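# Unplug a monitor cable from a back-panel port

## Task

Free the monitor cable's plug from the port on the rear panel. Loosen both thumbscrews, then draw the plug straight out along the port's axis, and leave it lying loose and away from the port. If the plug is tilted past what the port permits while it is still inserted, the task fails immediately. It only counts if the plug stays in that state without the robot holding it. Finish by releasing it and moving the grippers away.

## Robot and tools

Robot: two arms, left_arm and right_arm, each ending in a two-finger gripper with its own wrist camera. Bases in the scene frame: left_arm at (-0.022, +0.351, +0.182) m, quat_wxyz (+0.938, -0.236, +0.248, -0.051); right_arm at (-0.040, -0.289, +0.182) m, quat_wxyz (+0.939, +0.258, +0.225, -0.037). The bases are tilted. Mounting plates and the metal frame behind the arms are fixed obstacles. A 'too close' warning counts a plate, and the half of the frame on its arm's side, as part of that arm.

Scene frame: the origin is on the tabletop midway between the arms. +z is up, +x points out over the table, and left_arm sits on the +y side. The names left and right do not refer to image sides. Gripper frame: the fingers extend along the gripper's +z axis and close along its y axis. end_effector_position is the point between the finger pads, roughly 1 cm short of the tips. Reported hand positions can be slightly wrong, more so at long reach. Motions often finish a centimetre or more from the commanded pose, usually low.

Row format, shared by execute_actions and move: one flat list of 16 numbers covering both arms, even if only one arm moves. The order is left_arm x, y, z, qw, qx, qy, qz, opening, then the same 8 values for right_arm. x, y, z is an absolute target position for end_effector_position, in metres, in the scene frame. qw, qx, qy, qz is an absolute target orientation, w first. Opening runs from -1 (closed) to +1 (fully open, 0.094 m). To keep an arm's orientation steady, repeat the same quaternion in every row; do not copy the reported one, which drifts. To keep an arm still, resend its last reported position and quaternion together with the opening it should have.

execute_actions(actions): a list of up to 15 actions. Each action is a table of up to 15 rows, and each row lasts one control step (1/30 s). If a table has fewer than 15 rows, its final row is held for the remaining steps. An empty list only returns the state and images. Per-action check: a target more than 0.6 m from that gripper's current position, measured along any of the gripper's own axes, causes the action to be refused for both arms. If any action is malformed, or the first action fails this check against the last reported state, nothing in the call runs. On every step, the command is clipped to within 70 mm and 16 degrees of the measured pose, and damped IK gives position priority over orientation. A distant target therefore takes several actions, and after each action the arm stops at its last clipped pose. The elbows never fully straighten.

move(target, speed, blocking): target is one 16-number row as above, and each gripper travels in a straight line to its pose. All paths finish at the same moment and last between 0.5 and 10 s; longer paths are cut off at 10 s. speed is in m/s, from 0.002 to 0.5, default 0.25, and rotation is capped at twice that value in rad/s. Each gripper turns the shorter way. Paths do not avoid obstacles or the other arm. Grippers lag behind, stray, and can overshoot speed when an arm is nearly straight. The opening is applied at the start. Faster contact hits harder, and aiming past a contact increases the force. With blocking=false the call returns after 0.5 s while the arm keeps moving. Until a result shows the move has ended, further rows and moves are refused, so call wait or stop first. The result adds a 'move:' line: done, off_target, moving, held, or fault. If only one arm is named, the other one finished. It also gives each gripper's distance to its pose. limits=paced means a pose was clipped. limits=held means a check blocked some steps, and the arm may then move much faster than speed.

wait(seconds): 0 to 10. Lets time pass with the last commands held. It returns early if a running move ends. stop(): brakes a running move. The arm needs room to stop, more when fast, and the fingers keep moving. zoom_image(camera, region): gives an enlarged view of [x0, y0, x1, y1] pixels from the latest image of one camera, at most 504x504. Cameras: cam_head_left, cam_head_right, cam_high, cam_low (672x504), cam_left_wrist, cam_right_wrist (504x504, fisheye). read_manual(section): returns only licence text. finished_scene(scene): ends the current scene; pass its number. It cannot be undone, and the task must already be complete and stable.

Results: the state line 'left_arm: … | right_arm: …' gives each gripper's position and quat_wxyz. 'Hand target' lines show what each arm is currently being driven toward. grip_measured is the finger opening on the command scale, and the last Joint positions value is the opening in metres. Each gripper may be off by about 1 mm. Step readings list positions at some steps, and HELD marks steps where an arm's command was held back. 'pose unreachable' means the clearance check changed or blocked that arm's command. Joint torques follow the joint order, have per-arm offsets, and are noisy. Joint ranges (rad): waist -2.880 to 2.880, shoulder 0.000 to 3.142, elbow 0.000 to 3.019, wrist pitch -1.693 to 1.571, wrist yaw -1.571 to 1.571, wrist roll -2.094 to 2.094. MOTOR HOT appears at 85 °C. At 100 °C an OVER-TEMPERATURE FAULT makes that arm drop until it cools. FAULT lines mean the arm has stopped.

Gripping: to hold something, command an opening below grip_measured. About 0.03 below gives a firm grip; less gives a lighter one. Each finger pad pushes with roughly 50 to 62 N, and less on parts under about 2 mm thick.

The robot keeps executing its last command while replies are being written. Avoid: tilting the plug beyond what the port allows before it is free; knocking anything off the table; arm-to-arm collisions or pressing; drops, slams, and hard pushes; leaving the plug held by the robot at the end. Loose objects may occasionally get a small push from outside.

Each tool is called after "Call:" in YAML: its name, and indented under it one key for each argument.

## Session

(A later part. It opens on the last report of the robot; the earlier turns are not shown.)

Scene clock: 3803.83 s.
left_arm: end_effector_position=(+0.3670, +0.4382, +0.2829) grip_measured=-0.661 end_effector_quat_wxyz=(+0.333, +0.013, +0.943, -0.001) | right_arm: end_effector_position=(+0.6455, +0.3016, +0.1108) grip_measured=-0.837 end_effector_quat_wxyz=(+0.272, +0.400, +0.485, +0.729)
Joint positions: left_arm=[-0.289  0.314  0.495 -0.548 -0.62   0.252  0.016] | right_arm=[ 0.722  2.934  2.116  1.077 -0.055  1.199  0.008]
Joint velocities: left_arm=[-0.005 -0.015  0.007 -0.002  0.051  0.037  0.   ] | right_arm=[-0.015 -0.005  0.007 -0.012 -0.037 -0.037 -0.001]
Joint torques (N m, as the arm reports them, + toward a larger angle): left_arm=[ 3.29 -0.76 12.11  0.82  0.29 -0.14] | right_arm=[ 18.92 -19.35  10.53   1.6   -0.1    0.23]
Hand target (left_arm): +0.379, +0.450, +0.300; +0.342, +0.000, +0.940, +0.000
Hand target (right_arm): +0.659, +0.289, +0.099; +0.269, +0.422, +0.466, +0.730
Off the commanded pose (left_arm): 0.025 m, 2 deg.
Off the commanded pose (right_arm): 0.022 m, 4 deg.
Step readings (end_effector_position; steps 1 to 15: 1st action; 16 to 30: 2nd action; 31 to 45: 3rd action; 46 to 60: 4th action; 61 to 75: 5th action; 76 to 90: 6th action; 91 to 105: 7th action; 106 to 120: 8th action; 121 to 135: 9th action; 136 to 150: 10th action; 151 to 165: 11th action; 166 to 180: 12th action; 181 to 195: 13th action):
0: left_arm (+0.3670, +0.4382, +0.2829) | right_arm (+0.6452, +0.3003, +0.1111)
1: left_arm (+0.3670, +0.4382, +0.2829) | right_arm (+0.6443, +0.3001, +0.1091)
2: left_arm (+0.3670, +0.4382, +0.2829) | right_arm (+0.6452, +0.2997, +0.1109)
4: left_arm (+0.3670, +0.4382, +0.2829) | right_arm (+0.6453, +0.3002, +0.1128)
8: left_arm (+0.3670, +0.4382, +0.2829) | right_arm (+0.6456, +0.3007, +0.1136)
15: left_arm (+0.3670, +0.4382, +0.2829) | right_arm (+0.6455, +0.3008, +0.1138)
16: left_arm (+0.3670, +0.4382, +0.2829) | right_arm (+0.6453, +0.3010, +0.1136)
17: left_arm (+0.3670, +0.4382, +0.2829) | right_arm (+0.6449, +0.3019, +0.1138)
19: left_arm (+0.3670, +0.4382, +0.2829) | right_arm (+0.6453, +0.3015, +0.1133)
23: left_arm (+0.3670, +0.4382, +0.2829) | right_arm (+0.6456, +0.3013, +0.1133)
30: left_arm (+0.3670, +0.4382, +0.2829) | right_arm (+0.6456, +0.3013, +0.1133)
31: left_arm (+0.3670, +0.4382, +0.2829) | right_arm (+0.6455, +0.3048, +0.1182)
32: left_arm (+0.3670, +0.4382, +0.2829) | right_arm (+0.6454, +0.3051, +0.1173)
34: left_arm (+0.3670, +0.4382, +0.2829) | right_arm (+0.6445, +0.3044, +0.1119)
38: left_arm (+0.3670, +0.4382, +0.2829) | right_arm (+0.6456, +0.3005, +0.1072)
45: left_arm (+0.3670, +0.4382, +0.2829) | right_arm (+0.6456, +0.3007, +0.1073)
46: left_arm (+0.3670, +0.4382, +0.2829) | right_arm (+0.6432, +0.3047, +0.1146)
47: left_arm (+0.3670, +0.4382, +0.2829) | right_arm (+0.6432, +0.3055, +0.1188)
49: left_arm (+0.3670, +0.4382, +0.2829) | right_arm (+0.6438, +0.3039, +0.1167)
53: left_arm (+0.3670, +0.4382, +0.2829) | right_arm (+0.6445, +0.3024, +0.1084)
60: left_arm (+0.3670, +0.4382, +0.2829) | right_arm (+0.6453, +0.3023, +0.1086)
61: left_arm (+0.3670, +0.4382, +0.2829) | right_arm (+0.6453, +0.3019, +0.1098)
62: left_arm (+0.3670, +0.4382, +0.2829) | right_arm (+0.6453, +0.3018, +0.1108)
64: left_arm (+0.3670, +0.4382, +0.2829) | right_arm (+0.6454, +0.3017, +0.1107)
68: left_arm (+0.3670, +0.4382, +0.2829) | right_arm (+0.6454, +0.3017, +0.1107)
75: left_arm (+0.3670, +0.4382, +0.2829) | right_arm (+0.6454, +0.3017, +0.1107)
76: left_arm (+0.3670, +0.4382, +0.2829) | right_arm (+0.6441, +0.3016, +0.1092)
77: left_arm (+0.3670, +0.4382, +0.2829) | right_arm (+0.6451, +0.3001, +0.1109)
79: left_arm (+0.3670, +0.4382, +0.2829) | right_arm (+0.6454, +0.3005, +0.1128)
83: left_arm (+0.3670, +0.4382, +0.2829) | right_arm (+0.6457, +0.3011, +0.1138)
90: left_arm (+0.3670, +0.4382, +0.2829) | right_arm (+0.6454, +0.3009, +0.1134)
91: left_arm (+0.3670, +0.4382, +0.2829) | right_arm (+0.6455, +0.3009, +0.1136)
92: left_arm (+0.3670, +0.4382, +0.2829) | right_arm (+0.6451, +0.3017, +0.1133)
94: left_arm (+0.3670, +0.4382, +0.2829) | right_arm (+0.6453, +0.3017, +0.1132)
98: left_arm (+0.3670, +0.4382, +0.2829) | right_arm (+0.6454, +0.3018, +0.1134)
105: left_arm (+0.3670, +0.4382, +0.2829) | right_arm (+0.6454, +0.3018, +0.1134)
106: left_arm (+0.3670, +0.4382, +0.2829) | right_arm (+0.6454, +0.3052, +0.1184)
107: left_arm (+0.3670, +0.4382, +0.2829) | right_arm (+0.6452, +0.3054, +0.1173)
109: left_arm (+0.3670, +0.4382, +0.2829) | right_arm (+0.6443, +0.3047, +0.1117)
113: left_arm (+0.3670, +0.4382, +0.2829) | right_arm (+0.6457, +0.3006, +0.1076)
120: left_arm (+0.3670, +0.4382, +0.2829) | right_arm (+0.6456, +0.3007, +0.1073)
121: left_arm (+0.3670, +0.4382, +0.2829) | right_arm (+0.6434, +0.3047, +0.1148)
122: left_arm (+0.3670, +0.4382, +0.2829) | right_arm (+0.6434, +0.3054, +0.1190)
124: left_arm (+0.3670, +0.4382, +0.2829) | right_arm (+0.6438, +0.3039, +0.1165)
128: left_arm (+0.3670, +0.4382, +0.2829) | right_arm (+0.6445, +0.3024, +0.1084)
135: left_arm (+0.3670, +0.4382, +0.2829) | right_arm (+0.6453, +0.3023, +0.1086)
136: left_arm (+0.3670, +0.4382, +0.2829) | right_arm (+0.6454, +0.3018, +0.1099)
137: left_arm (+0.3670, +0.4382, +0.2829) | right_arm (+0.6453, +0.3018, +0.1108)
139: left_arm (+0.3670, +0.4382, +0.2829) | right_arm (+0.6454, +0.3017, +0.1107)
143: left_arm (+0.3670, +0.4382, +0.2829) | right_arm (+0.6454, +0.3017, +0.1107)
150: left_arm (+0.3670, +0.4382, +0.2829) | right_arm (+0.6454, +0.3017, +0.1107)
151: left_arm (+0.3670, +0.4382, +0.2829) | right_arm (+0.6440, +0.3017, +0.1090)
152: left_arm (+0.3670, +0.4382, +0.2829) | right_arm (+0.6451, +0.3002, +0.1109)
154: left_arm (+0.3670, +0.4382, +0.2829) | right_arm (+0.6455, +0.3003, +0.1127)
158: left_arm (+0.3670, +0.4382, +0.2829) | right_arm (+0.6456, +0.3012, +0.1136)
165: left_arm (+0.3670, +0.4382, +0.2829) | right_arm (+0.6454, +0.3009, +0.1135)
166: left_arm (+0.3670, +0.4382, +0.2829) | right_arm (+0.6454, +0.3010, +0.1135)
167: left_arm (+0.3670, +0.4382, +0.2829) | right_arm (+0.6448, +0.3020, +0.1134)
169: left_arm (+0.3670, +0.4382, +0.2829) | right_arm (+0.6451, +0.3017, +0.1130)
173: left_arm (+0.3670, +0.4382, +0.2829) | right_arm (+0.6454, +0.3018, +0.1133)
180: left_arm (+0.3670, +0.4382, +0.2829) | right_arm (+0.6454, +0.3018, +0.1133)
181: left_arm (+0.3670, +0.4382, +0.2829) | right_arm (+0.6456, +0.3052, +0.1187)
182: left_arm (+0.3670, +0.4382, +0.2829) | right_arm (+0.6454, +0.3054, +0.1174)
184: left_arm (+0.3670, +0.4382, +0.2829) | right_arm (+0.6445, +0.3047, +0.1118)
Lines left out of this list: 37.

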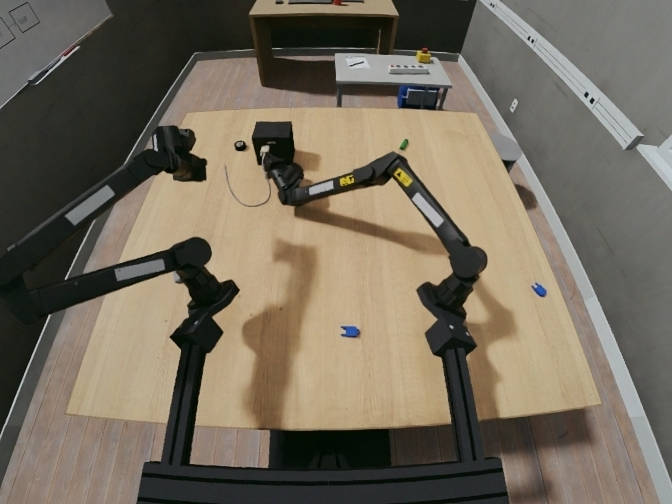

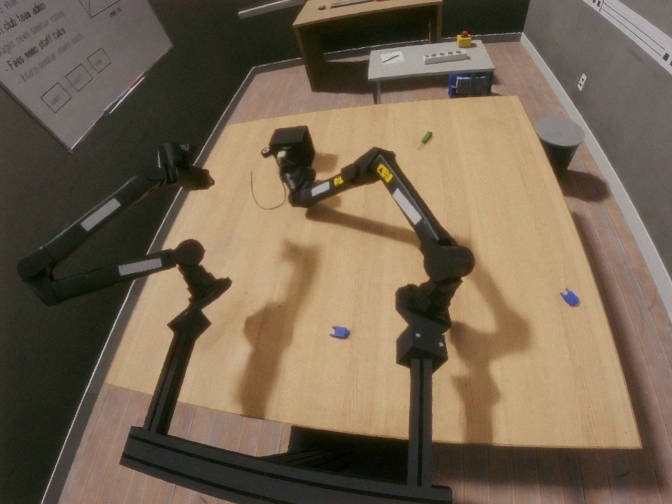

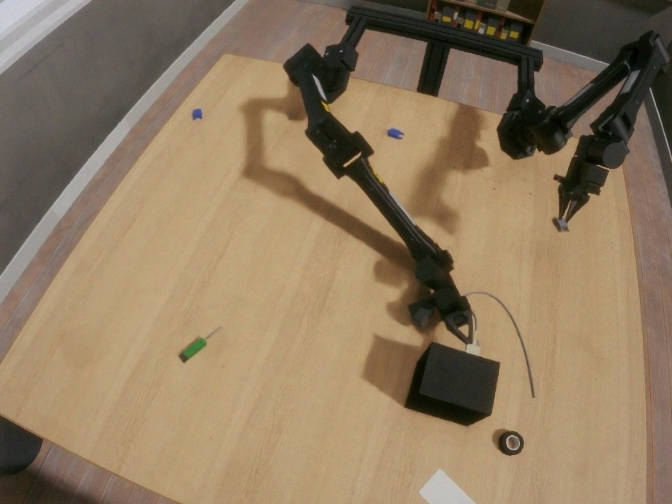

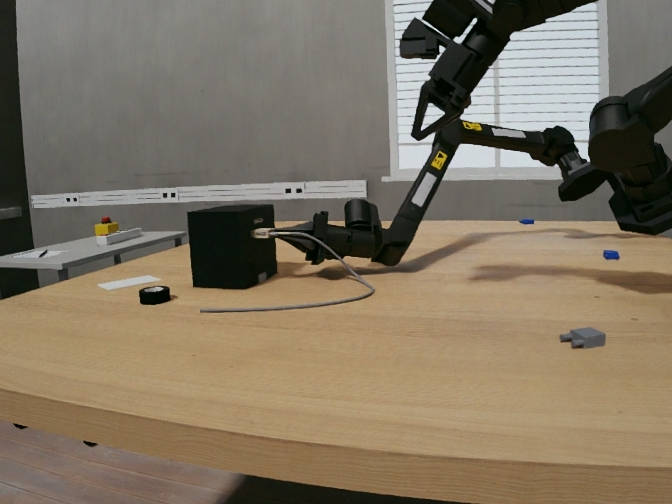

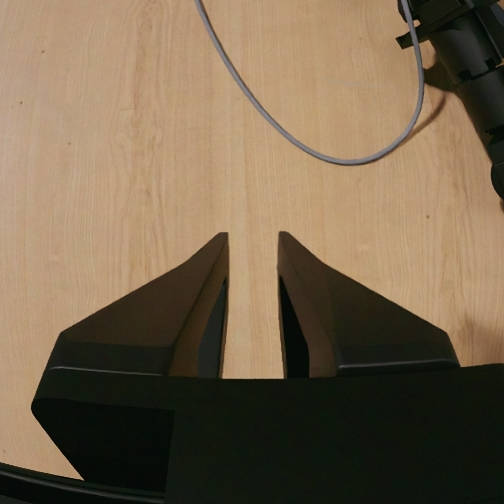

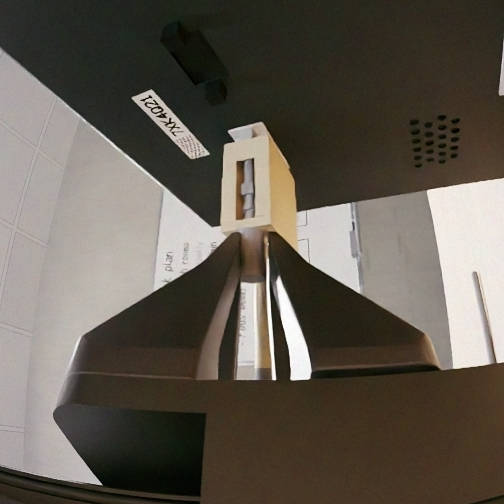

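Call:
execute_actions:
  actions:
    - [[0.38,0.45,0.3,0.342,0,0.94,0,-0.66,0.658,0.296,0.116,0.433,0.25,0.75,0.433,-0.885]]
    - [[0.38,0.45,0.3,0.342,0,0.94,0,-0.66,0.658,0.293,0.09,0.433,0.25,0.75,0.433,-0.68]]
    - [[0.38,0.45,0.3,0.342,0,0.94,0,-0.66,0.658,0.292,0.092,0.36,0.347,0.623,0.602,-0.68]]
    - [[0.38,0.45,0.3,0.342,0,0.94,0,-0.66,0.66,0.29,0.099,0.269,0.422,0.465,0.73,-0.68]]
    - [[0.38,0.45,0.3,0.342,0,0.94,0,-0.66,0.66,0.29,0.099,0.269,0.422,0.465,0.73,-0.885]]
    - [[0.38,0.45,0.3,0.342,0,0.94,0,-0.66,0.658,0.296,0.116,0.433,0.25,0.75,0.433,-0.885]]
    - [[0.38,0.45,0.3,0.342,0,0.94,0,-0.66,0.658,0.293,0.09,0.433,0.25,0.75,0.433,-0.68]]
    - [[0.38,0.45,0.3,0.342,0,0.94,0,-0.66,0.658,0.292,0.092,0.36,0.347,0.623,0.602,-0.68]]
    - [[0.38,0.45,0.3,0.342,0,0.94,0,-0.66,0.66,0.29,0.099,0.269,0.422,0.465,0.73,-0.68]]
    - [[0.38,0.45,0.3,0.342,0,0.94,0,-0.66,0.66,0.29,0.099,0.269,0.422,0.465,0.73,-0.885]]
    - [[0.38,0.45,0.3,0.342,0,0.94,0,-0.66,0.658,0.296,0.116,0.433,0.25,0.75,0.433,-0.885]]
    - [[0.38,0.45,0.3,0.342,0,0.94,0,-0.66,0.658,0.293,0.09,0.433,0.25,0.75,0.433,-0.68]]
    - [[0.38,0.45,0.3,0.342,0,0.94,0,-0.66,0.658,0.292,0.092,0.36,0.347,0.623,0.602,-0.68]]
    - [[0.38,0.45,0.3,0.342,0,0.94,0,-0.66,0.66,0.29,0.099,0.269,0.422,0.465,0.73,-0.68]]
    - [[0.38,0.45,0.3,0.342,0,0.94,0,-0.66,0.66,0.29,0.099,0.269,0.422,0.465,0.73,-0.885]]
    - [[0.38,0.45,0.3,0.342,0,0.94,0,-0.66,0.658,0.296,0.116,0.433,0.25,0.75,0.433,-0.885]]
    - [[0.38,0.45,0.3,0.342,0,0.94,0,-0.66,0.658,0.293,0.09,0.433,0.25,0.75,0.433,-0.68]]
    - [[0.38,0.45,0.3,0.342,0,0.94,0,-0.66,0.658,0.292,0.092,0.36,0.347,0.623,0.602,-0.68]]
    - [[0.38,0.45,0.3,0.342,0,0.94,0,-0.66,0.66,0.29,0.099,0.269,0.422,0.465,0.73,-0.68]]
    - [[0.38,0.45,0.3,0.342,0,0.94,0,-0.66,0.66,0.29,0.099,0.269,0.422,0.465,0.73,-0.885]]
    - [[0.38,0.45,0.3,0.342,0,0.94,0,-0.66,0.658,0.296,0.116,0.433,0.25,0.75,0.433,-0.885]]
    - [[0.38,0.45,0.3,0.342,0,0.94,0,-0.66,0.658,0.293,0.09,0.433,0.25,0.75,0.433,-0.68]]
    - [[0.38,0.45,0.3,0.342,0,0.94,0,-0.66,0.658,0.292,0.092,0.36,0.347,0.623,0.602,-0.68]]
    - [[0.38,0.45,0.3,0.342,0,0.94,0,-0.66,0.66,0.29,0.099,0.269,0.422,0.465,0.73,-0.68]]
    - [[0.38,0.45,0.3,0.342,0,0.94,0,-0.66,0.66,0.29,0.099,0.269,0.422,0.465,0.73,-0.885]]

Call:
zoom_image:
  camera: "cam_right_wrist"
  region: [215,150,295,290]

Scene clock: 3855.03 s.
left_arm: end_effector_position=(+0.3670, +0.4382, +0.2829) grip_measured=-0.661 end_effector_quat_wxyz=(+0.333, +0.013, +0.943, -0.001) | right_arm: end_effector_position=(+0.6454, +0.3017, +0.1107) grip_measured=-0.835 end_effector_quat_wxyz=(+0.271, +0.400, +0.485, +0.729)
Joint positions: left_arm=[-0.289  0.314  0.495 -0.548 -0.62   0.252  0.016] | right_arm=[ 0.722  2.934  2.117  1.077 -0.055  1.201  0.008]
Joint velocities: left_arm=[-0.005  0.015  0.002  0.017  0.037 -0.022 -0.   ] | right_arm=[-0.005 -0.015 -0.002 -0.007 -0.007  0.007  0.001]
Joint torques (N m, as the arm reports them, + toward a larger angle): left_arm=[ 3.3  -0.76 12.1   0.82  0.3  -0.14] | right_arm=[ 18.92 -19.33  10.54   1.6   -0.07   0.2 ]
Hand target (left_arm): +0.379, +0.450, +0.300; +0.342, +0.000, +0.940, +0.000
Hand target (right_arm): +0.659, +0.289, +0.099; +0.269, +0.422, +0.466, +0.730
Off the commanded pose (left_arm): 0.025 m, 2 deg.
Off the commanded pose (right_arm): 0.022 m, 3 deg.
Step readings (end_effector_position; steps 1 to 15: 1st action; 16 to 30: 2nd action; 31 to 45: 3rd action; 46 to 60: 4th action; 61 to 75: 5th action; 76 to 90: 6th action; 91 to 105: 7th action; 106 to 120: 8th action; 121 to 135: 9th action; 136 to 150: 10th action; 151 to 165: 11th action; 166 to 180: 12th action; 181 to 195: 13th action):
0: left_arm (+0.3670, +0.4382, +0.2829) | right_arm (+0.6455, +0.3016, +0.1108)
1: left_arm (+0.3670, +0.4382, +0.2829) | right_arm (+0.6441, +0.3013, +0.1089)
2: left_arm (+0.3670, +0.4382, +0.2829) | right_arm (+0.6450, +0.3001, +0.1108)
4: left_arm (+0.3670, +0.4382, +0.2829) | right_arm (+0.6452, +0.3005, +0.1126)
8: left_arm (+0.3670, +0.4382, +0.2829) | right_arm (+0.6454, +0.3013, +0.1138)
15: left_arm (+0.3670, +0.4382, +0.2829) | right_arm (+0.6454, +0.3009, +0.1134)
16: left_arm (+0.3670, +0.4382, +0.2829) | right_arm (+0.6454, +0.3010, +0.1134)
17: left_arm (+0.3670, +0.4382, +0.2829) | right_arm (+0.6449, +0.3019, +0.1135)
19: left_arm (+0.3670, +0.4382, +0.2829) | right_arm (+0.6453, +0.3017, +0.1132)
23: left_arm (+0.3670, +0.4382, +0.2829) | right_arm (+0.6454, +0.3017, +0.1134)
30: left_arm (+0.3670, +0.4382, +0.2829) | right_arm (+0.6454, +0.3017, +0.1134)
31: left_arm (+0.3670, +0.4382, +0.2829) | right_arm (+0.6454, +0.3051, +0.1183)
32: left_arm (+0.3670, +0.4382, +0.2829) | right_arm (+0.6452, +0.3054, +0.1172)
34: left_arm (+0.3670, +0.4382, +0.2829) | right_arm (+0.6445, +0.3047, +0.1118)
38: left_arm (+0.3670, +0.4382, +0.2829) | right_arm (+0.6458, +0.3004, +0.1074)
45: left_arm (+0.3670, +0.4382, +0.2829) | right_arm (+0.6457, +0.3007, +0.1075)
46: left_arm (+0.3670, +0.4382, +0.2829) | right_arm (+0.6431, +0.3048, +0.1146)
47: left_arm (+0.3670, +0.4382, +0.2829) | right_arm (+0.6433, +0.3054, +0.1190)
49: left_arm (+0.3670, +0.4382, +0.2829) | right_arm (+0.6437, +0.3040, +0.1165)
53: left_arm (+0.3670, +0.4382, +0.2829) | right_arm (+0.6447, +0.3022, +0.1082)
60: left_arm (+0.3670, +0.4382, +0.2829) | right_arm (+0.6453, +0.3023, +0.1086)
61: left_arm (+0.3670, +0.4382, +0.2829) | right_arm (+0.6453, +0.3019, +0.1098)
62: left_arm (+0.3670, +0.4382, +0.2829) | right_arm (+0.6451, +0.3018, +0.1107)
64: left_arm (+0.3670, +0.4382, +0.2829) | right_arm (+0.6454, +0.3017, +0.1107)
68: left_arm (+0.3670, +0.4382, +0.2829) | right_arm (+0.6454, +0.3017, +0.1107)
75: left_arm (+0.3670, +0.4382, +0.2829) | right_arm (+0.6454, +0.3017, +0.1107)
76: left_arm (+0.3670, +0.4382, +0.2829) | right_arm (+0.6441, +0.3015, +0.1092)
77: left_arm (+0.3670, +0.4382, +0.2829) | right_arm (+0.6450, +0.3001, +0.1109)
79: left_arm (+0.3670, +0.4382, +0.2829) | right_arm (+0.6452, +0.3004, +0.1123)
83: left_arm (+0.3670, +0.4382, +0.2829) | right_arm (+0.6456, +0.3011, +0.1137)
90: left_arm (+0.3670, +0.4382, +0.2829) | right_arm (+0.6452, +0.3010, +0.1132)
91: left_arm (+0.3670, +0.4382, +0.2829) | right_arm (+0.6453, +0.3010, +0.1134)
92: left_arm (+0.3670, +0.4382, +0.2829) | right_arm (+0.6450, +0.3018, +0.1133)
94: left_arm (+0.3670, +0.4382, +0.2829) | right_arm (+0.6452, +0.3017, +0.1131)
98: left_arm (+0.3670, +0.4382, +0.2829) | right_arm (+0.6454, +0.3018, +0.1133)
105: left_arm (+0.3670, +0.4382, +0.2829) | right_arm (+0.6454, +0.3018, +0.1133)
106: left_arm (+0.3670, +0.4382, +0.2829) | right_arm (+0.6456, +0.3051, +0.1186)
107: left_arm (+0.3670, +0.4382, +0.2829) | right_arm (+0.6454, +0.3053, +0.1174)
109: left_arm (+0.3670, +0.4382, +0.2829) | right_arm (+0.6445, +0.3046, +0.1119)
113: left_arm (+0.3670, +0.4382, +0.2829) | right_arm (+0.6457, +0.3005, +0.1073)
120: left_arm (+0.3670, +0.4382, +0.2829) | right_arm (+0.6456, +0.3007, +0.1073)
121: left_arm (+0.3670, +0.4382, +0.2829) | right_arm (+0.6433, +0.3047, +0.1148)
122: left_arm (+0.3670, +0.4382, +0.2829) | right_arm (+0.6433, +0.3055, +0.1191)
124: left_arm (+0.3670, +0.4382, +0.2829) | right_arm (+0.6436, +0.3040, +0.1164)
128: left_arm (+0.3670, +0.4382, +0.2829) | right_arm (+0.6447, +0.3023, +0.1082)
135: left_arm (+0.3670, +0.4382, +0.2829) | right_arm (+0.6454, +0.3021, +0.1084)
136: left_arm (+0.3670, +0.4382, +0.2829) | right_arm (+0.6454, +0.3019, +0.1098)
137: left_arm (+0.3670, +0.4382, +0.2829) | right_arm (+0.6452, +0.3018, +0.1109)
139: left_arm (+0.3670, +0.4382, +0.2829) | right_arm (+0.6454, +0.3018, +0.1108)
143: left_arm (+0.3670, +0.4382, +0.2829) | right_arm (+0.6454, +0.3018, +0.1108)
150: left_arm (+0.3670, +0.4382, +0.2829) | right_arm (+0.6454, +0.3018, +0.1108)
151: left_arm (+0.3670, +0.4382, +0.2829) | right_arm (+0.6439, +0.3017, +0.1089)
152: left_arm (+0.3670, +0.4382, +0.2829) | right_arm (+0.6451, +0.3001, +0.1110)
154: left_arm (+0.3670, +0.4382, +0.2829) | right_arm (+0.6453, +0.3004, +0.1125)
158: left_arm (+0.3670, +0.4382, +0.2829) | right_arm (+0.6456, +0.3012, +0.1137)
165: left_arm (+0.3670, +0.4382, +0.2829) | right_arm (+0.6454, +0.3009, +0.1134)
166: left_arm (+0.3670, +0.4382, +0.2829) | right_arm (+0.6454, +0.3010, +0.1134)
167: left_arm (+0.3670, +0.4382, +0.2829) | right_arm (+0.6449, +0.3019, +0.1135)
169: left_arm (+0.3670, +0.4382, +0.2829) | right_arm (+0.6451, +0.3017, +0.1129)
173: left_arm (+0.3670, +0.4382, +0.2829) | right_arm (+0.6452, +0.3019, +0.1131)
180: left_arm (+0.3670, +0.4382, +0.2829) | right_arm (+0.6452, +0.3019, +0.1131)
181: left_arm (+0.3670, +0.4382, +0.2829) | right_arm (+0.6454, +0.3052, +0.1184)
182: left_arm (+0.3670, +0.4382, +0.2829) | right_arm (+0.6452, +0.3054, +0.1172)
184: left_arm (+0.3670, +0.4382, +0.2829) | right_arm (+0.6443, +0.3048, +0.1116)
Lines left out of this list: 62.

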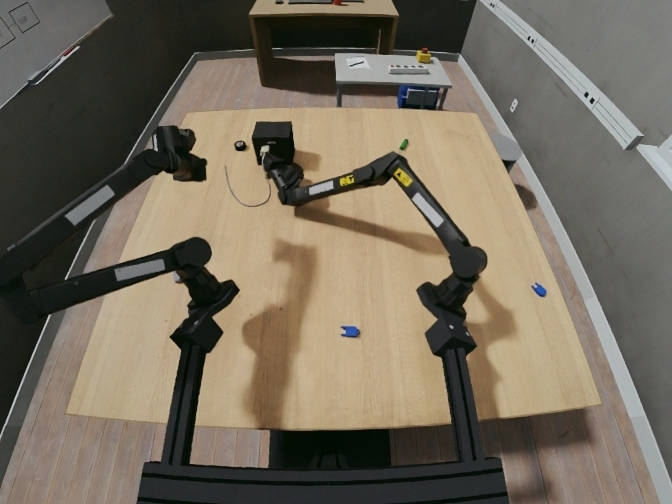

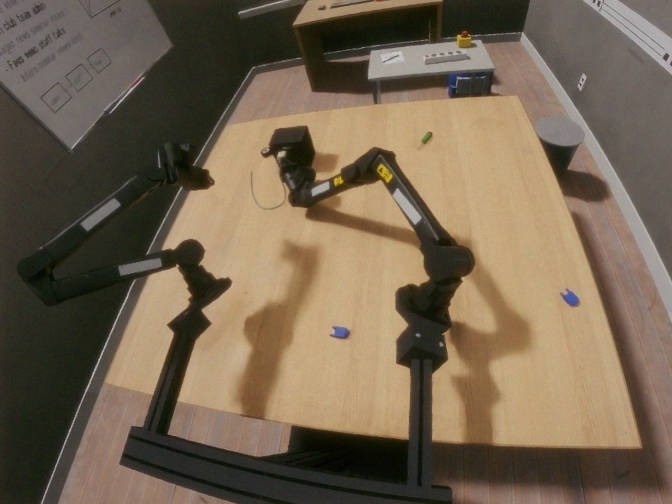

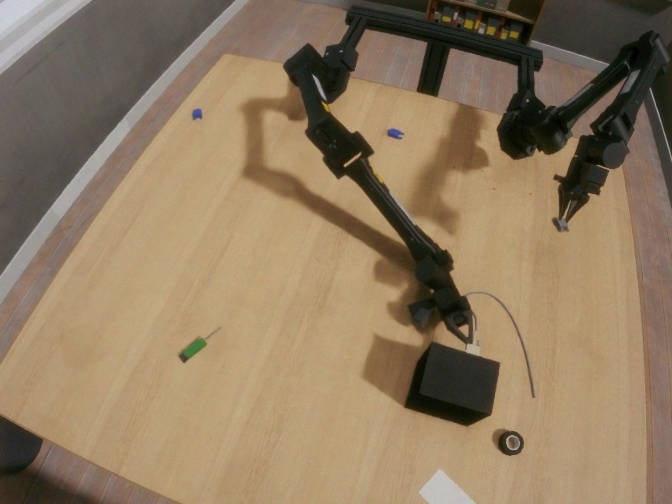

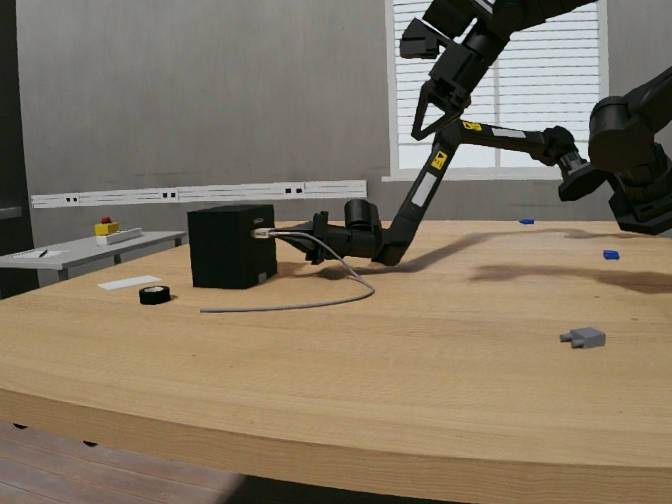

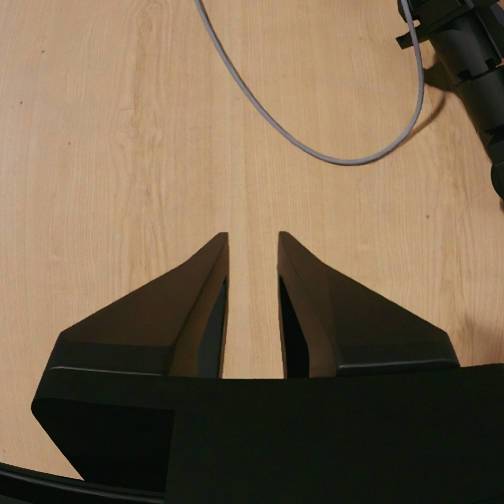

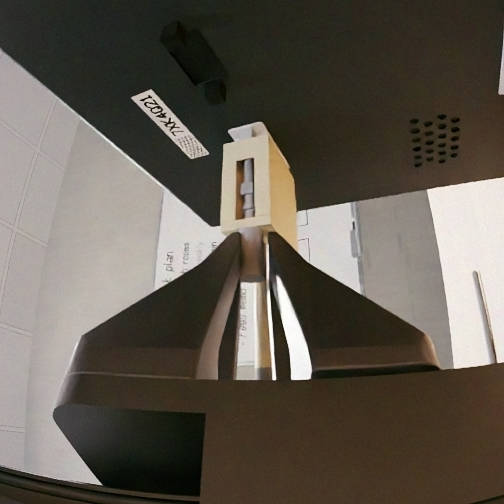

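Region (215, 150, 295, 290) of cam_right_wrist's 504x504 image, scaled by 3.600, with more detail than that image has; it fills the left 288 columns of this view, and the rest is white.

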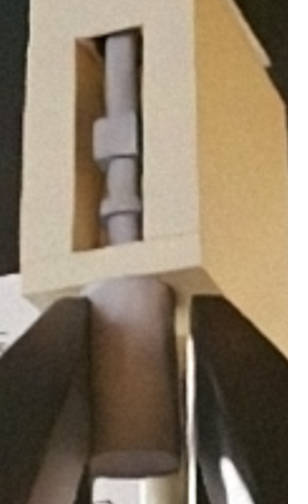

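Call:
execute_actions:
  actions:
    - [[0.38,0.45,0.3,0.342,0,0.94,0,-0.66,0.655,0.29,0.099,0.269,0.422,0.465,0.73,-0.885]]
    - [[0.38,0.45,0.3,0.342,0,0.94,0,-0.66,0.65,0.29,0.099,0.269,0.422,0.465,0.73,-0.885]]

Call:
zoom_image:
  camera: "cam_right_wrist"
  region: [215,150,295,290]

Scene clock: 3894.00 s.
left_arm: end_effector_position=(+0.3670, +0.4382, +0.2829) grip_measured=-0.661 end_effector_quat_wxyz=(+0.333, +0.013, +0.943, -0.001) | right_arm: end_effector_position=(+0.6454, +0.2998, +0.1112) grip_measured=-0.865 end_effector_quat_wxyz=(+0.271, +0.405, +0.479, +0.731)
Joint positions: left_arm=[-0.289  0.314  0.495 -0.548 -0.62   0.252  0.016] | right_arm=[ 0.722  2.936  2.117  1.09  -0.05   1.212  0.006]
Joint velocities: left_arm=[-0.015 -0.015 -0.012 -0.012  0.022  0.037 -0.001] | right_arm=[ 0.005 -0.005  0.007  0.002 -0.051 -0.051 -0.001]
Joint torques (N m, as the arm reports them, + toward a larger angle): left_arm=[ 3.29 -0.77 12.12  0.82  0.3  -0.14] | right_arm=[ 19.45 -20.02   7.96   2.11  -0.03   0.06]
Hand target (left_arm): +0.379, +0.450, +0.300; +0.342, +0.000, +0.940, +0.000
Hand target (right_arm): +0.650, +0.290, +0.099; +0.269, +0.422, +0.465, +0.730
Off the commanded pose (left_arm): 0.025 m, 2 deg.
Off the commanded pose (right_arm): 0.016 m, 3 deg.
Step readings (end_effector_position; steps 1 to 15: 1st action; 16 to 30: 2nd action):
0: left_arm (+0.3670, +0.4382, +0.2829) | right_arm (+0.6454, +0.3017, +0.1107)
1: left_arm (+0.3670, +0.4382, +0.2829) | right_arm (+0.6456, +0.3015, +0.1108)
2: left_arm (+0.3670, +0.4382, +0.2829) | right_arm (+0.6460, +0.3002, +0.1119)
4: left_arm (+0.3670, +0.4382, +0.2829) | right_arm (+0.6453, +0.3002, +0.1111)
8: left_arm (+0.3670, +0.4382, +0.2829) | right_arm (+0.6453, +0.3001, +0.1111)
15: left_arm (+0.3670, +0.4382, +0.2829) | right_arm (+0.6453, +0.3001, +0.1111)
16: left_arm (+0.3670, +0.4382, +0.2829) | right_arm (+0.6454, +0.2999, +0.1112)
17: left_arm (+0.3670, +0.4382, +0.2829) | right_arm (+0.6454, +0.2998, +0.1112)
19: left_arm (+0.3670, +0.4382, +0.2829) | right_arm (+0.6454, +0.2998, +0.1112)
23: left_arm (+0.3670, +0.4382, +0.2829) | right_arm (+0.6454, +0.2998, +0.1112)
30: end_effector_position above

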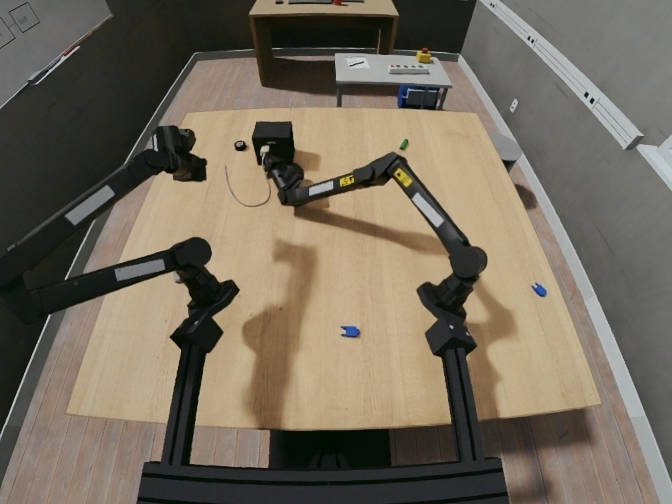

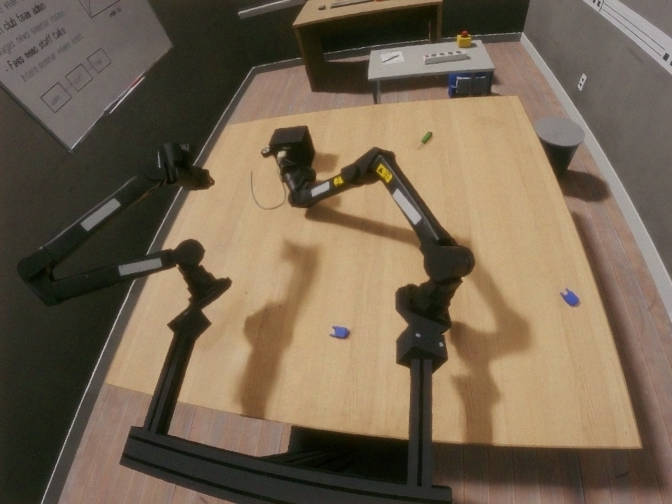

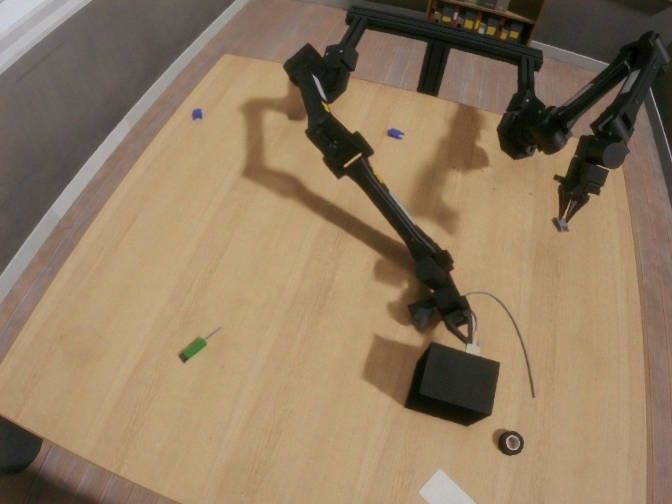

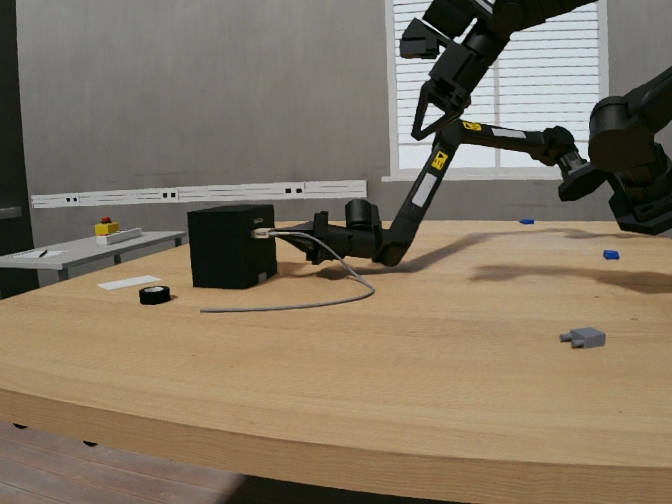

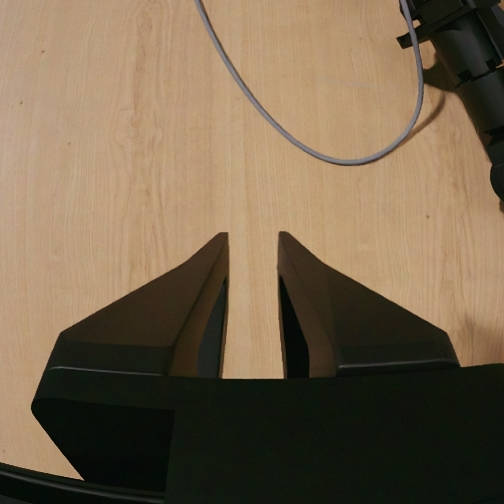

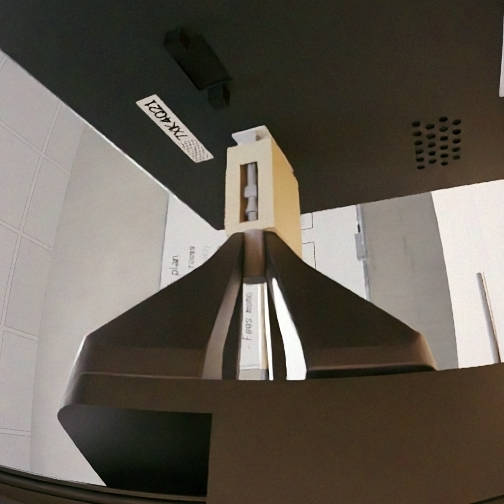

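Region (215, 150, 295, 290) of cam_right_wrist's 504x504 image, scaled by 3.600, with more detail than that image has; it fills the left 288 columns of this view, and the rest is white.

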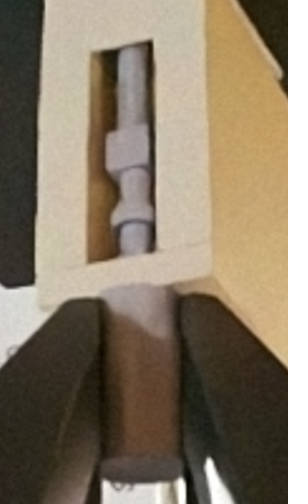

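Call:
execute_actions:
  actions:
    - [[0.38,0.45,0.3,0.342,0,0.94,0,-0.66,0.658,0.296,0.116,0.433,0.25,0.75,0.433,-0.87]]
    - [[0.38,0.45,0.3,0.342,0,0.94,0,-0.66,0.66,0.293,0.09,0.433,0.25,0.75,0.433,-0.68]]
    - [[0.38,0.45,0.3,0.342,0,0.94,0,-0.66,0.661,0.293,0.093,0.36,0.347,0.623,0.602,-0.68]]
    - [[0.38,0.45,0.3,0.342,0,0.94,0,-0.66,0.663,0.2925,0.1005,0.269,0.422,0.465,0.73,-0.68]]

Call:
zoom_image:
  camera: "cam_right_wrist"
  region: [150,150,370,370]

Scene clock: 4016.00 s.
left_arm: end_effector_position=(+0.3670, +0.4382, +0.2829) grip_measured=-0.661 end_effector_quat_wxyz=(+0.333, +0.013, +0.943, -0.001) | right_arm: end_effector_position=(+0.6455, +0.3066, +0.1100) grip_measured=-0.680 end_effector_quat_wxyz=(+0.265, +0.400, +0.487, +0.729)
Joint positions: left_arm=[-0.289  0.314  0.495 -0.548 -0.62   0.252  0.016] | right_arm=[ 0.725  2.941  2.132  1.059 -0.056  1.207  0.015]
Joint velocities: left_arm=[ 0.005  0.005 -0.007  0.012  0.066 -0.007 -0.001] | right_arm=[ 0.005 -0.005  0.012 -0.027 -0.022  0.154  0.001]
Joint torques (N m, as the arm reports them, + toward a larger angle): left_arm=[ 3.26 -0.73 12.12  0.81  0.3  -0.14] | right_arm=[ 18.72 -19.41  10.94   1.76   0.03  -0.15]
Hand target (left_arm): +0.379, +0.450, +0.300; +0.342, +0.000, +0.940, +0.000
Hand target (right_arm): +0.662, +0.292, +0.101; +0.269, +0.421, +0.466, +0.730
Off the commanded pose (left_arm): 0.025 m, 2 deg.
Off the commanded pose (right_arm): 0.024 m, 4 deg.
Step readings (end_effector_position; steps 1 to 15: 1st action; 16 to 30: 2nd action; 31 to 45: 3rd action; 46 to 60: 4th action):
0: left_arm (+0.3670, +0.4382, +0.2829) | right_arm (+0.6454, +0.2998, +0.1112)
1: left_arm (+0.3670, +0.4382, +0.2829) | right_arm (+0.6443, +0.2999, +0.1092)
2: left_arm (+0.3670, +0.4382, +0.2829) | right_arm (+0.6452, +0.2995, +0.1106)
4: left_arm (+0.3670, +0.4382, +0.2829) | right_arm (+0.6455, +0.3000, +0.1126)
8: left_arm (+0.3670, +0.4382, +0.2829) | right_arm (+0.6455, +0.3007, +0.1137)
15: left_arm (+0.3670, +0.4382, +0.2829) | right_arm (+0.6455, +0.3008, +0.1138)
16: left_arm (+0.3670, +0.4382, +0.2829) | right_arm (+0.6453, +0.3010, +0.1137)
17: left_arm (+0.3670, +0.4382, +0.2829) | right_arm (+0.6451, +0.3018, +0.1137)
19: left_arm (+0.3670, +0.4382, +0.2829) | right_arm (+0.6455, +0.3015, +0.1133)
23: left_arm (+0.3670, +0.4382, +0.2829) | right_arm (+0.6461, +0.3013, +0.1136)
30: left_arm (+0.3670, +0.4382, +0.2829) | right_arm (+0.6463, +0.3013, +0.1138)
31: left_arm (+0.3670, +0.4382, +0.2829) | right_arm (+0.6461, +0.3042, +0.1181)
32: left_arm (+0.3670, +0.4382, +0.2829) | right_arm (+0.6460, +0.3037, +0.1173)
34: left_arm (+0.3670, +0.4382, +0.2829) | right_arm (+0.6453, +0.3021, +0.1142)
38: left_arm (+0.3670, +0.4382, +0.2829) | right_arm (+0.6455, +0.3011, +0.1076)
45: left_arm (+0.3670, +0.4382, +0.2829) | right_arm (+0.6456, +0.3019, +0.1074)
46: left_arm (+0.3670, +0.4382, +0.2829) | right_arm (+0.6436, +0.3061, +0.1147)
47: left_arm (+0.3670, +0.4382, +0.2829) | right_arm (+0.6439, +0.3075, +0.1188)
49: left_arm (+0.3670, +0.4382, +0.2829) | right_arm (+0.6443, +0.3072, +0.1169)
53: left_arm (+0.3670, +0.4382, +0.2829) | right_arm (+0.6449, +0.3065, +0.1094)
60: end_effector_position above

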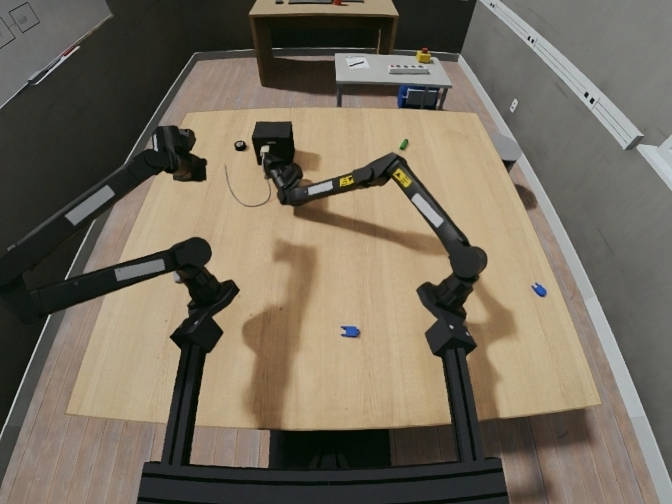

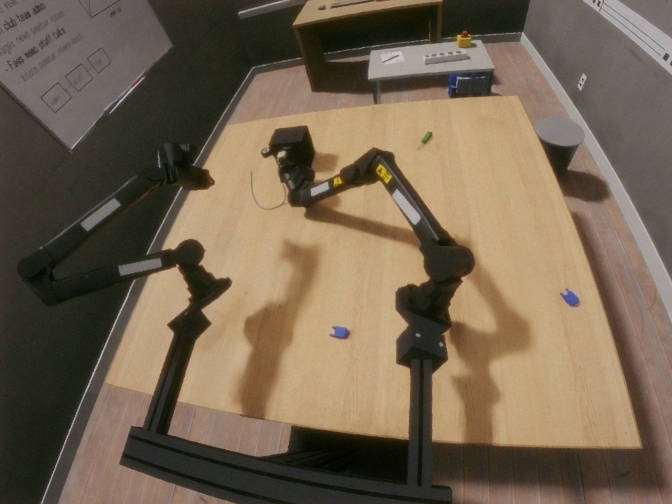

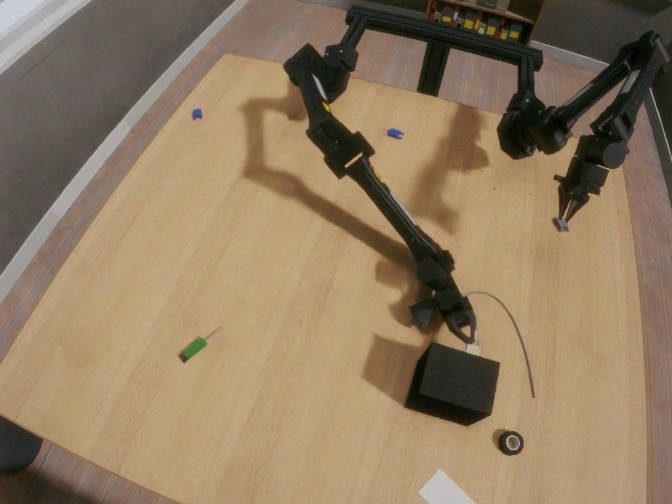

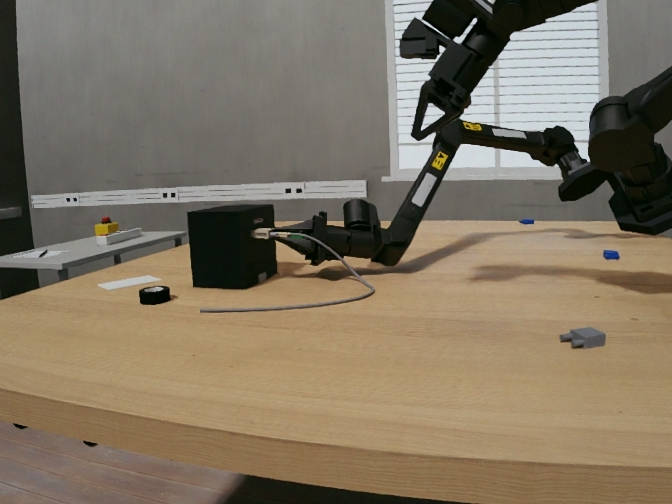

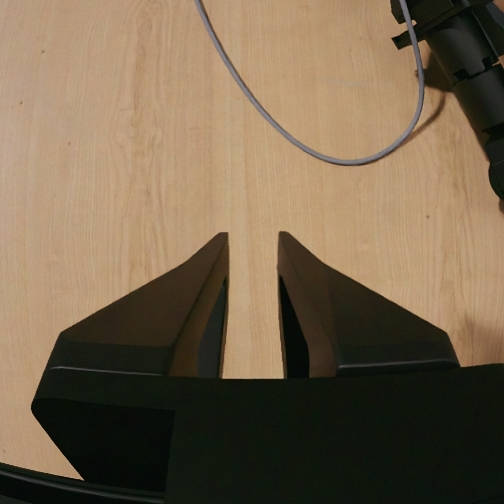

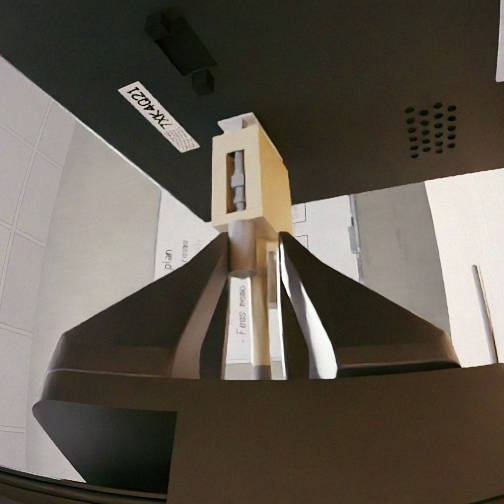

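Region (150, 150, 370, 370) of cam_right_wrist's 504x504 image, scaled by 2.291, with more detail than that image has.

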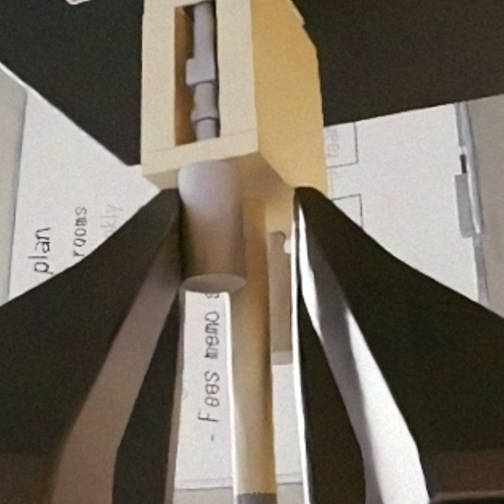

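Call:
execute_actions:
  actions:
    - [[0.38,0.45,0.3,0.342,0,0.94,0,-0.66,0.661,0.2925,0.1005,0.269,0.422,0.465,0.73,-0.87]]
    - [[0.38,0.45,0.3,0.342,0,0.94,0,-0.66,0.659,0.298,0.116,0.433,0.25,0.75,0.433,-0.87]]

Call:
zoom_image:
  camera: "cam_right_wrist"
  region: [150,150,370,370]

Scene clock: 4054.93 s.
left_arm: end_effector_position=(+0.3670, +0.4382, +0.2829) grip_measured=-0.661 end_effector_quat_wxyz=(+0.333, +0.013, +0.943, -0.001) | right_arm: end_effector_position=(+0.6452, +0.3051, +0.1127) grip_measured=-0.829 end_effector_quat_wxyz=(+0.390, +0.304, +0.726, +0.478)
Joint positions: left_arm=[-0.289  0.314  0.495 -0.548 -0.62   0.252  0.016] | right_arm=[0.799 2.752 1.972 0.709 0.338 0.62  0.008]
Joint velocities: left_arm=[-0.015 -0.005 -0.002  0.002 -0.007  0.022  0.001] | right_arm=[ 0.005 -0.005 -0.002 -0.061  0.037 -0.608  0.008]
Joint torques (N m, as the arm reports them, + toward a larger angle): left_arm=[ 3.37 -0.77 12.11  0.81  0.29 -0.14] | right_arm=[ 19.79 -23.03   9.38   0.4    0.19  -0.87]
Hand target (left_arm): +0.379, +0.450, +0.300; +0.342, +0.000, +0.940, +0.000
Hand target (right_arm): +0.659, +0.298, +0.116; +0.428, +0.254, +0.750, +0.437
Off the commanded pose (left_arm): 0.025 m, 2 deg.
Off the commanded pose (right_arm): 0.016 m, 10 deg.
Step readings (end_effector_position; steps 1 to 15: 1st action; 16 to 30: 2nd action):
0: left_arm (+0.3670, +0.4382, +0.2829) | right_arm (+0.6453, +0.3068, +0.1103)
1: left_arm (+0.3670, +0.4382, +0.2829) | right_arm (+0.6455, +0.3061, +0.1114)
2: left_arm (+0.3670, +0.4382, +0.2829) | right_arm (+0.6452, +0.3061, +0.1124)
4: left_arm (+0.3670, +0.4382, +0.2829) | right_arm (+0.6453, +0.3062, +0.1127)
8: left_arm (+0.3670, +0.4382, +0.2829) | right_arm (+0.6453, +0.3062, +0.1127)
15: left_arm (+0.3670, +0.4382, +0.2829) | right_arm (+0.6453, +0.3062, +0.1127)
16: left_arm (+0.3670, +0.4382, +0.2829) | right_arm (+0.6439, +0.3065, +0.1099)
17: left_arm (+0.3670, +0.4382, +0.2829) | right_arm (+0.6450, +0.3057, +0.1115)
19: left_arm (+0.3670, +0.4382, +0.2829) | right_arm (+0.6453, +0.3059, +0.1131)
23: left_arm (+0.3670, +0.4382, +0.2829) | right_arm (+0.6456, +0.3056, +0.1134)
30: end_effector_position above

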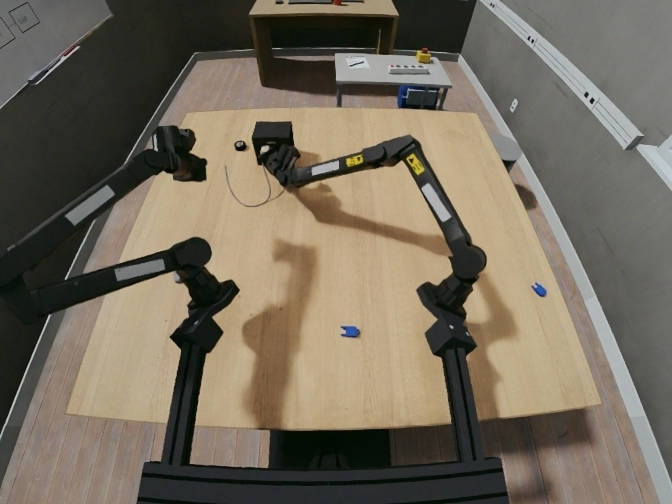

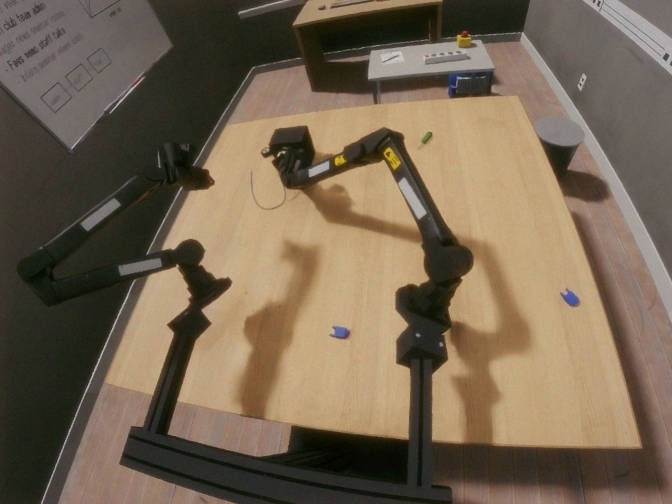

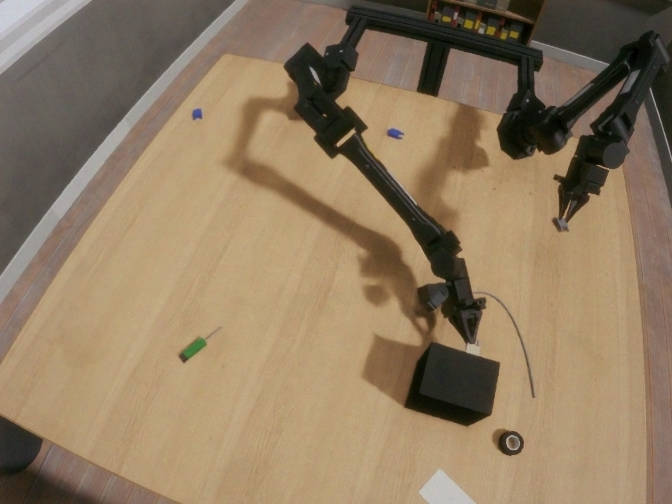

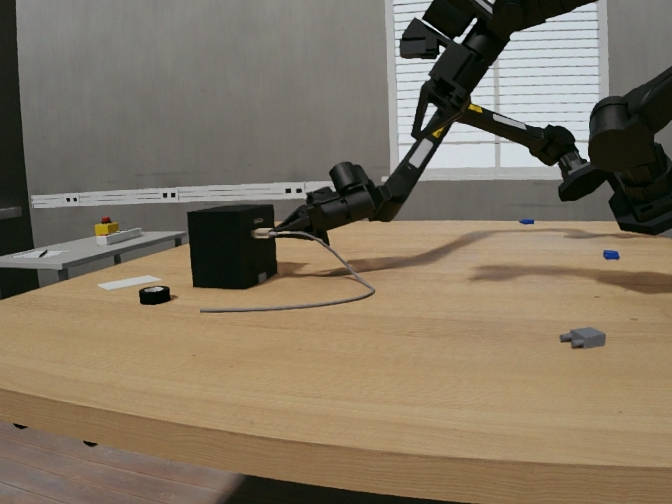

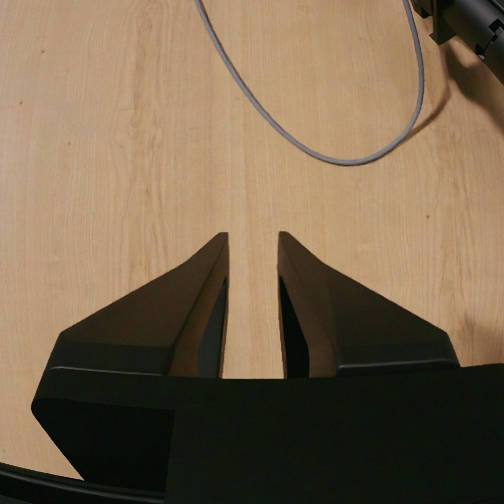

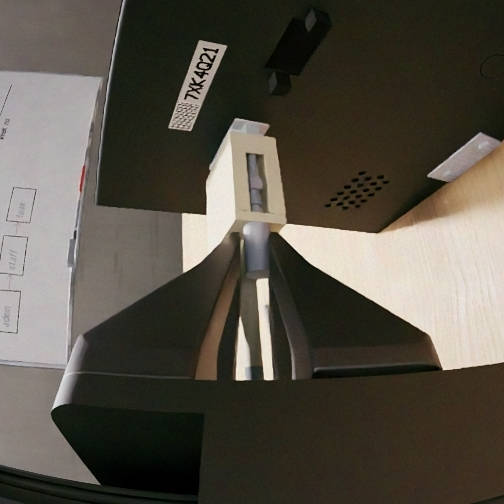

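Region (150, 150, 370, 370) of cam_right_wrist's 504x504 image, scaled by 2.291, with more detail than that image has.

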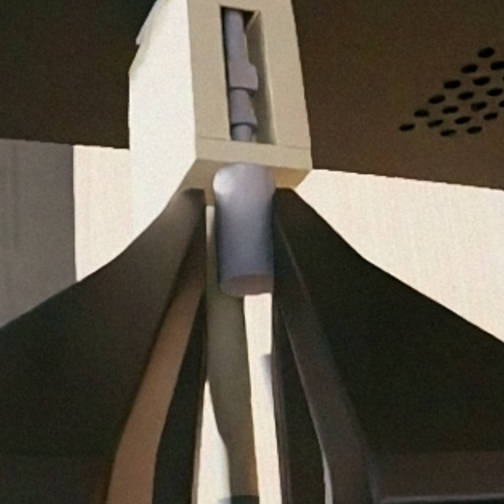

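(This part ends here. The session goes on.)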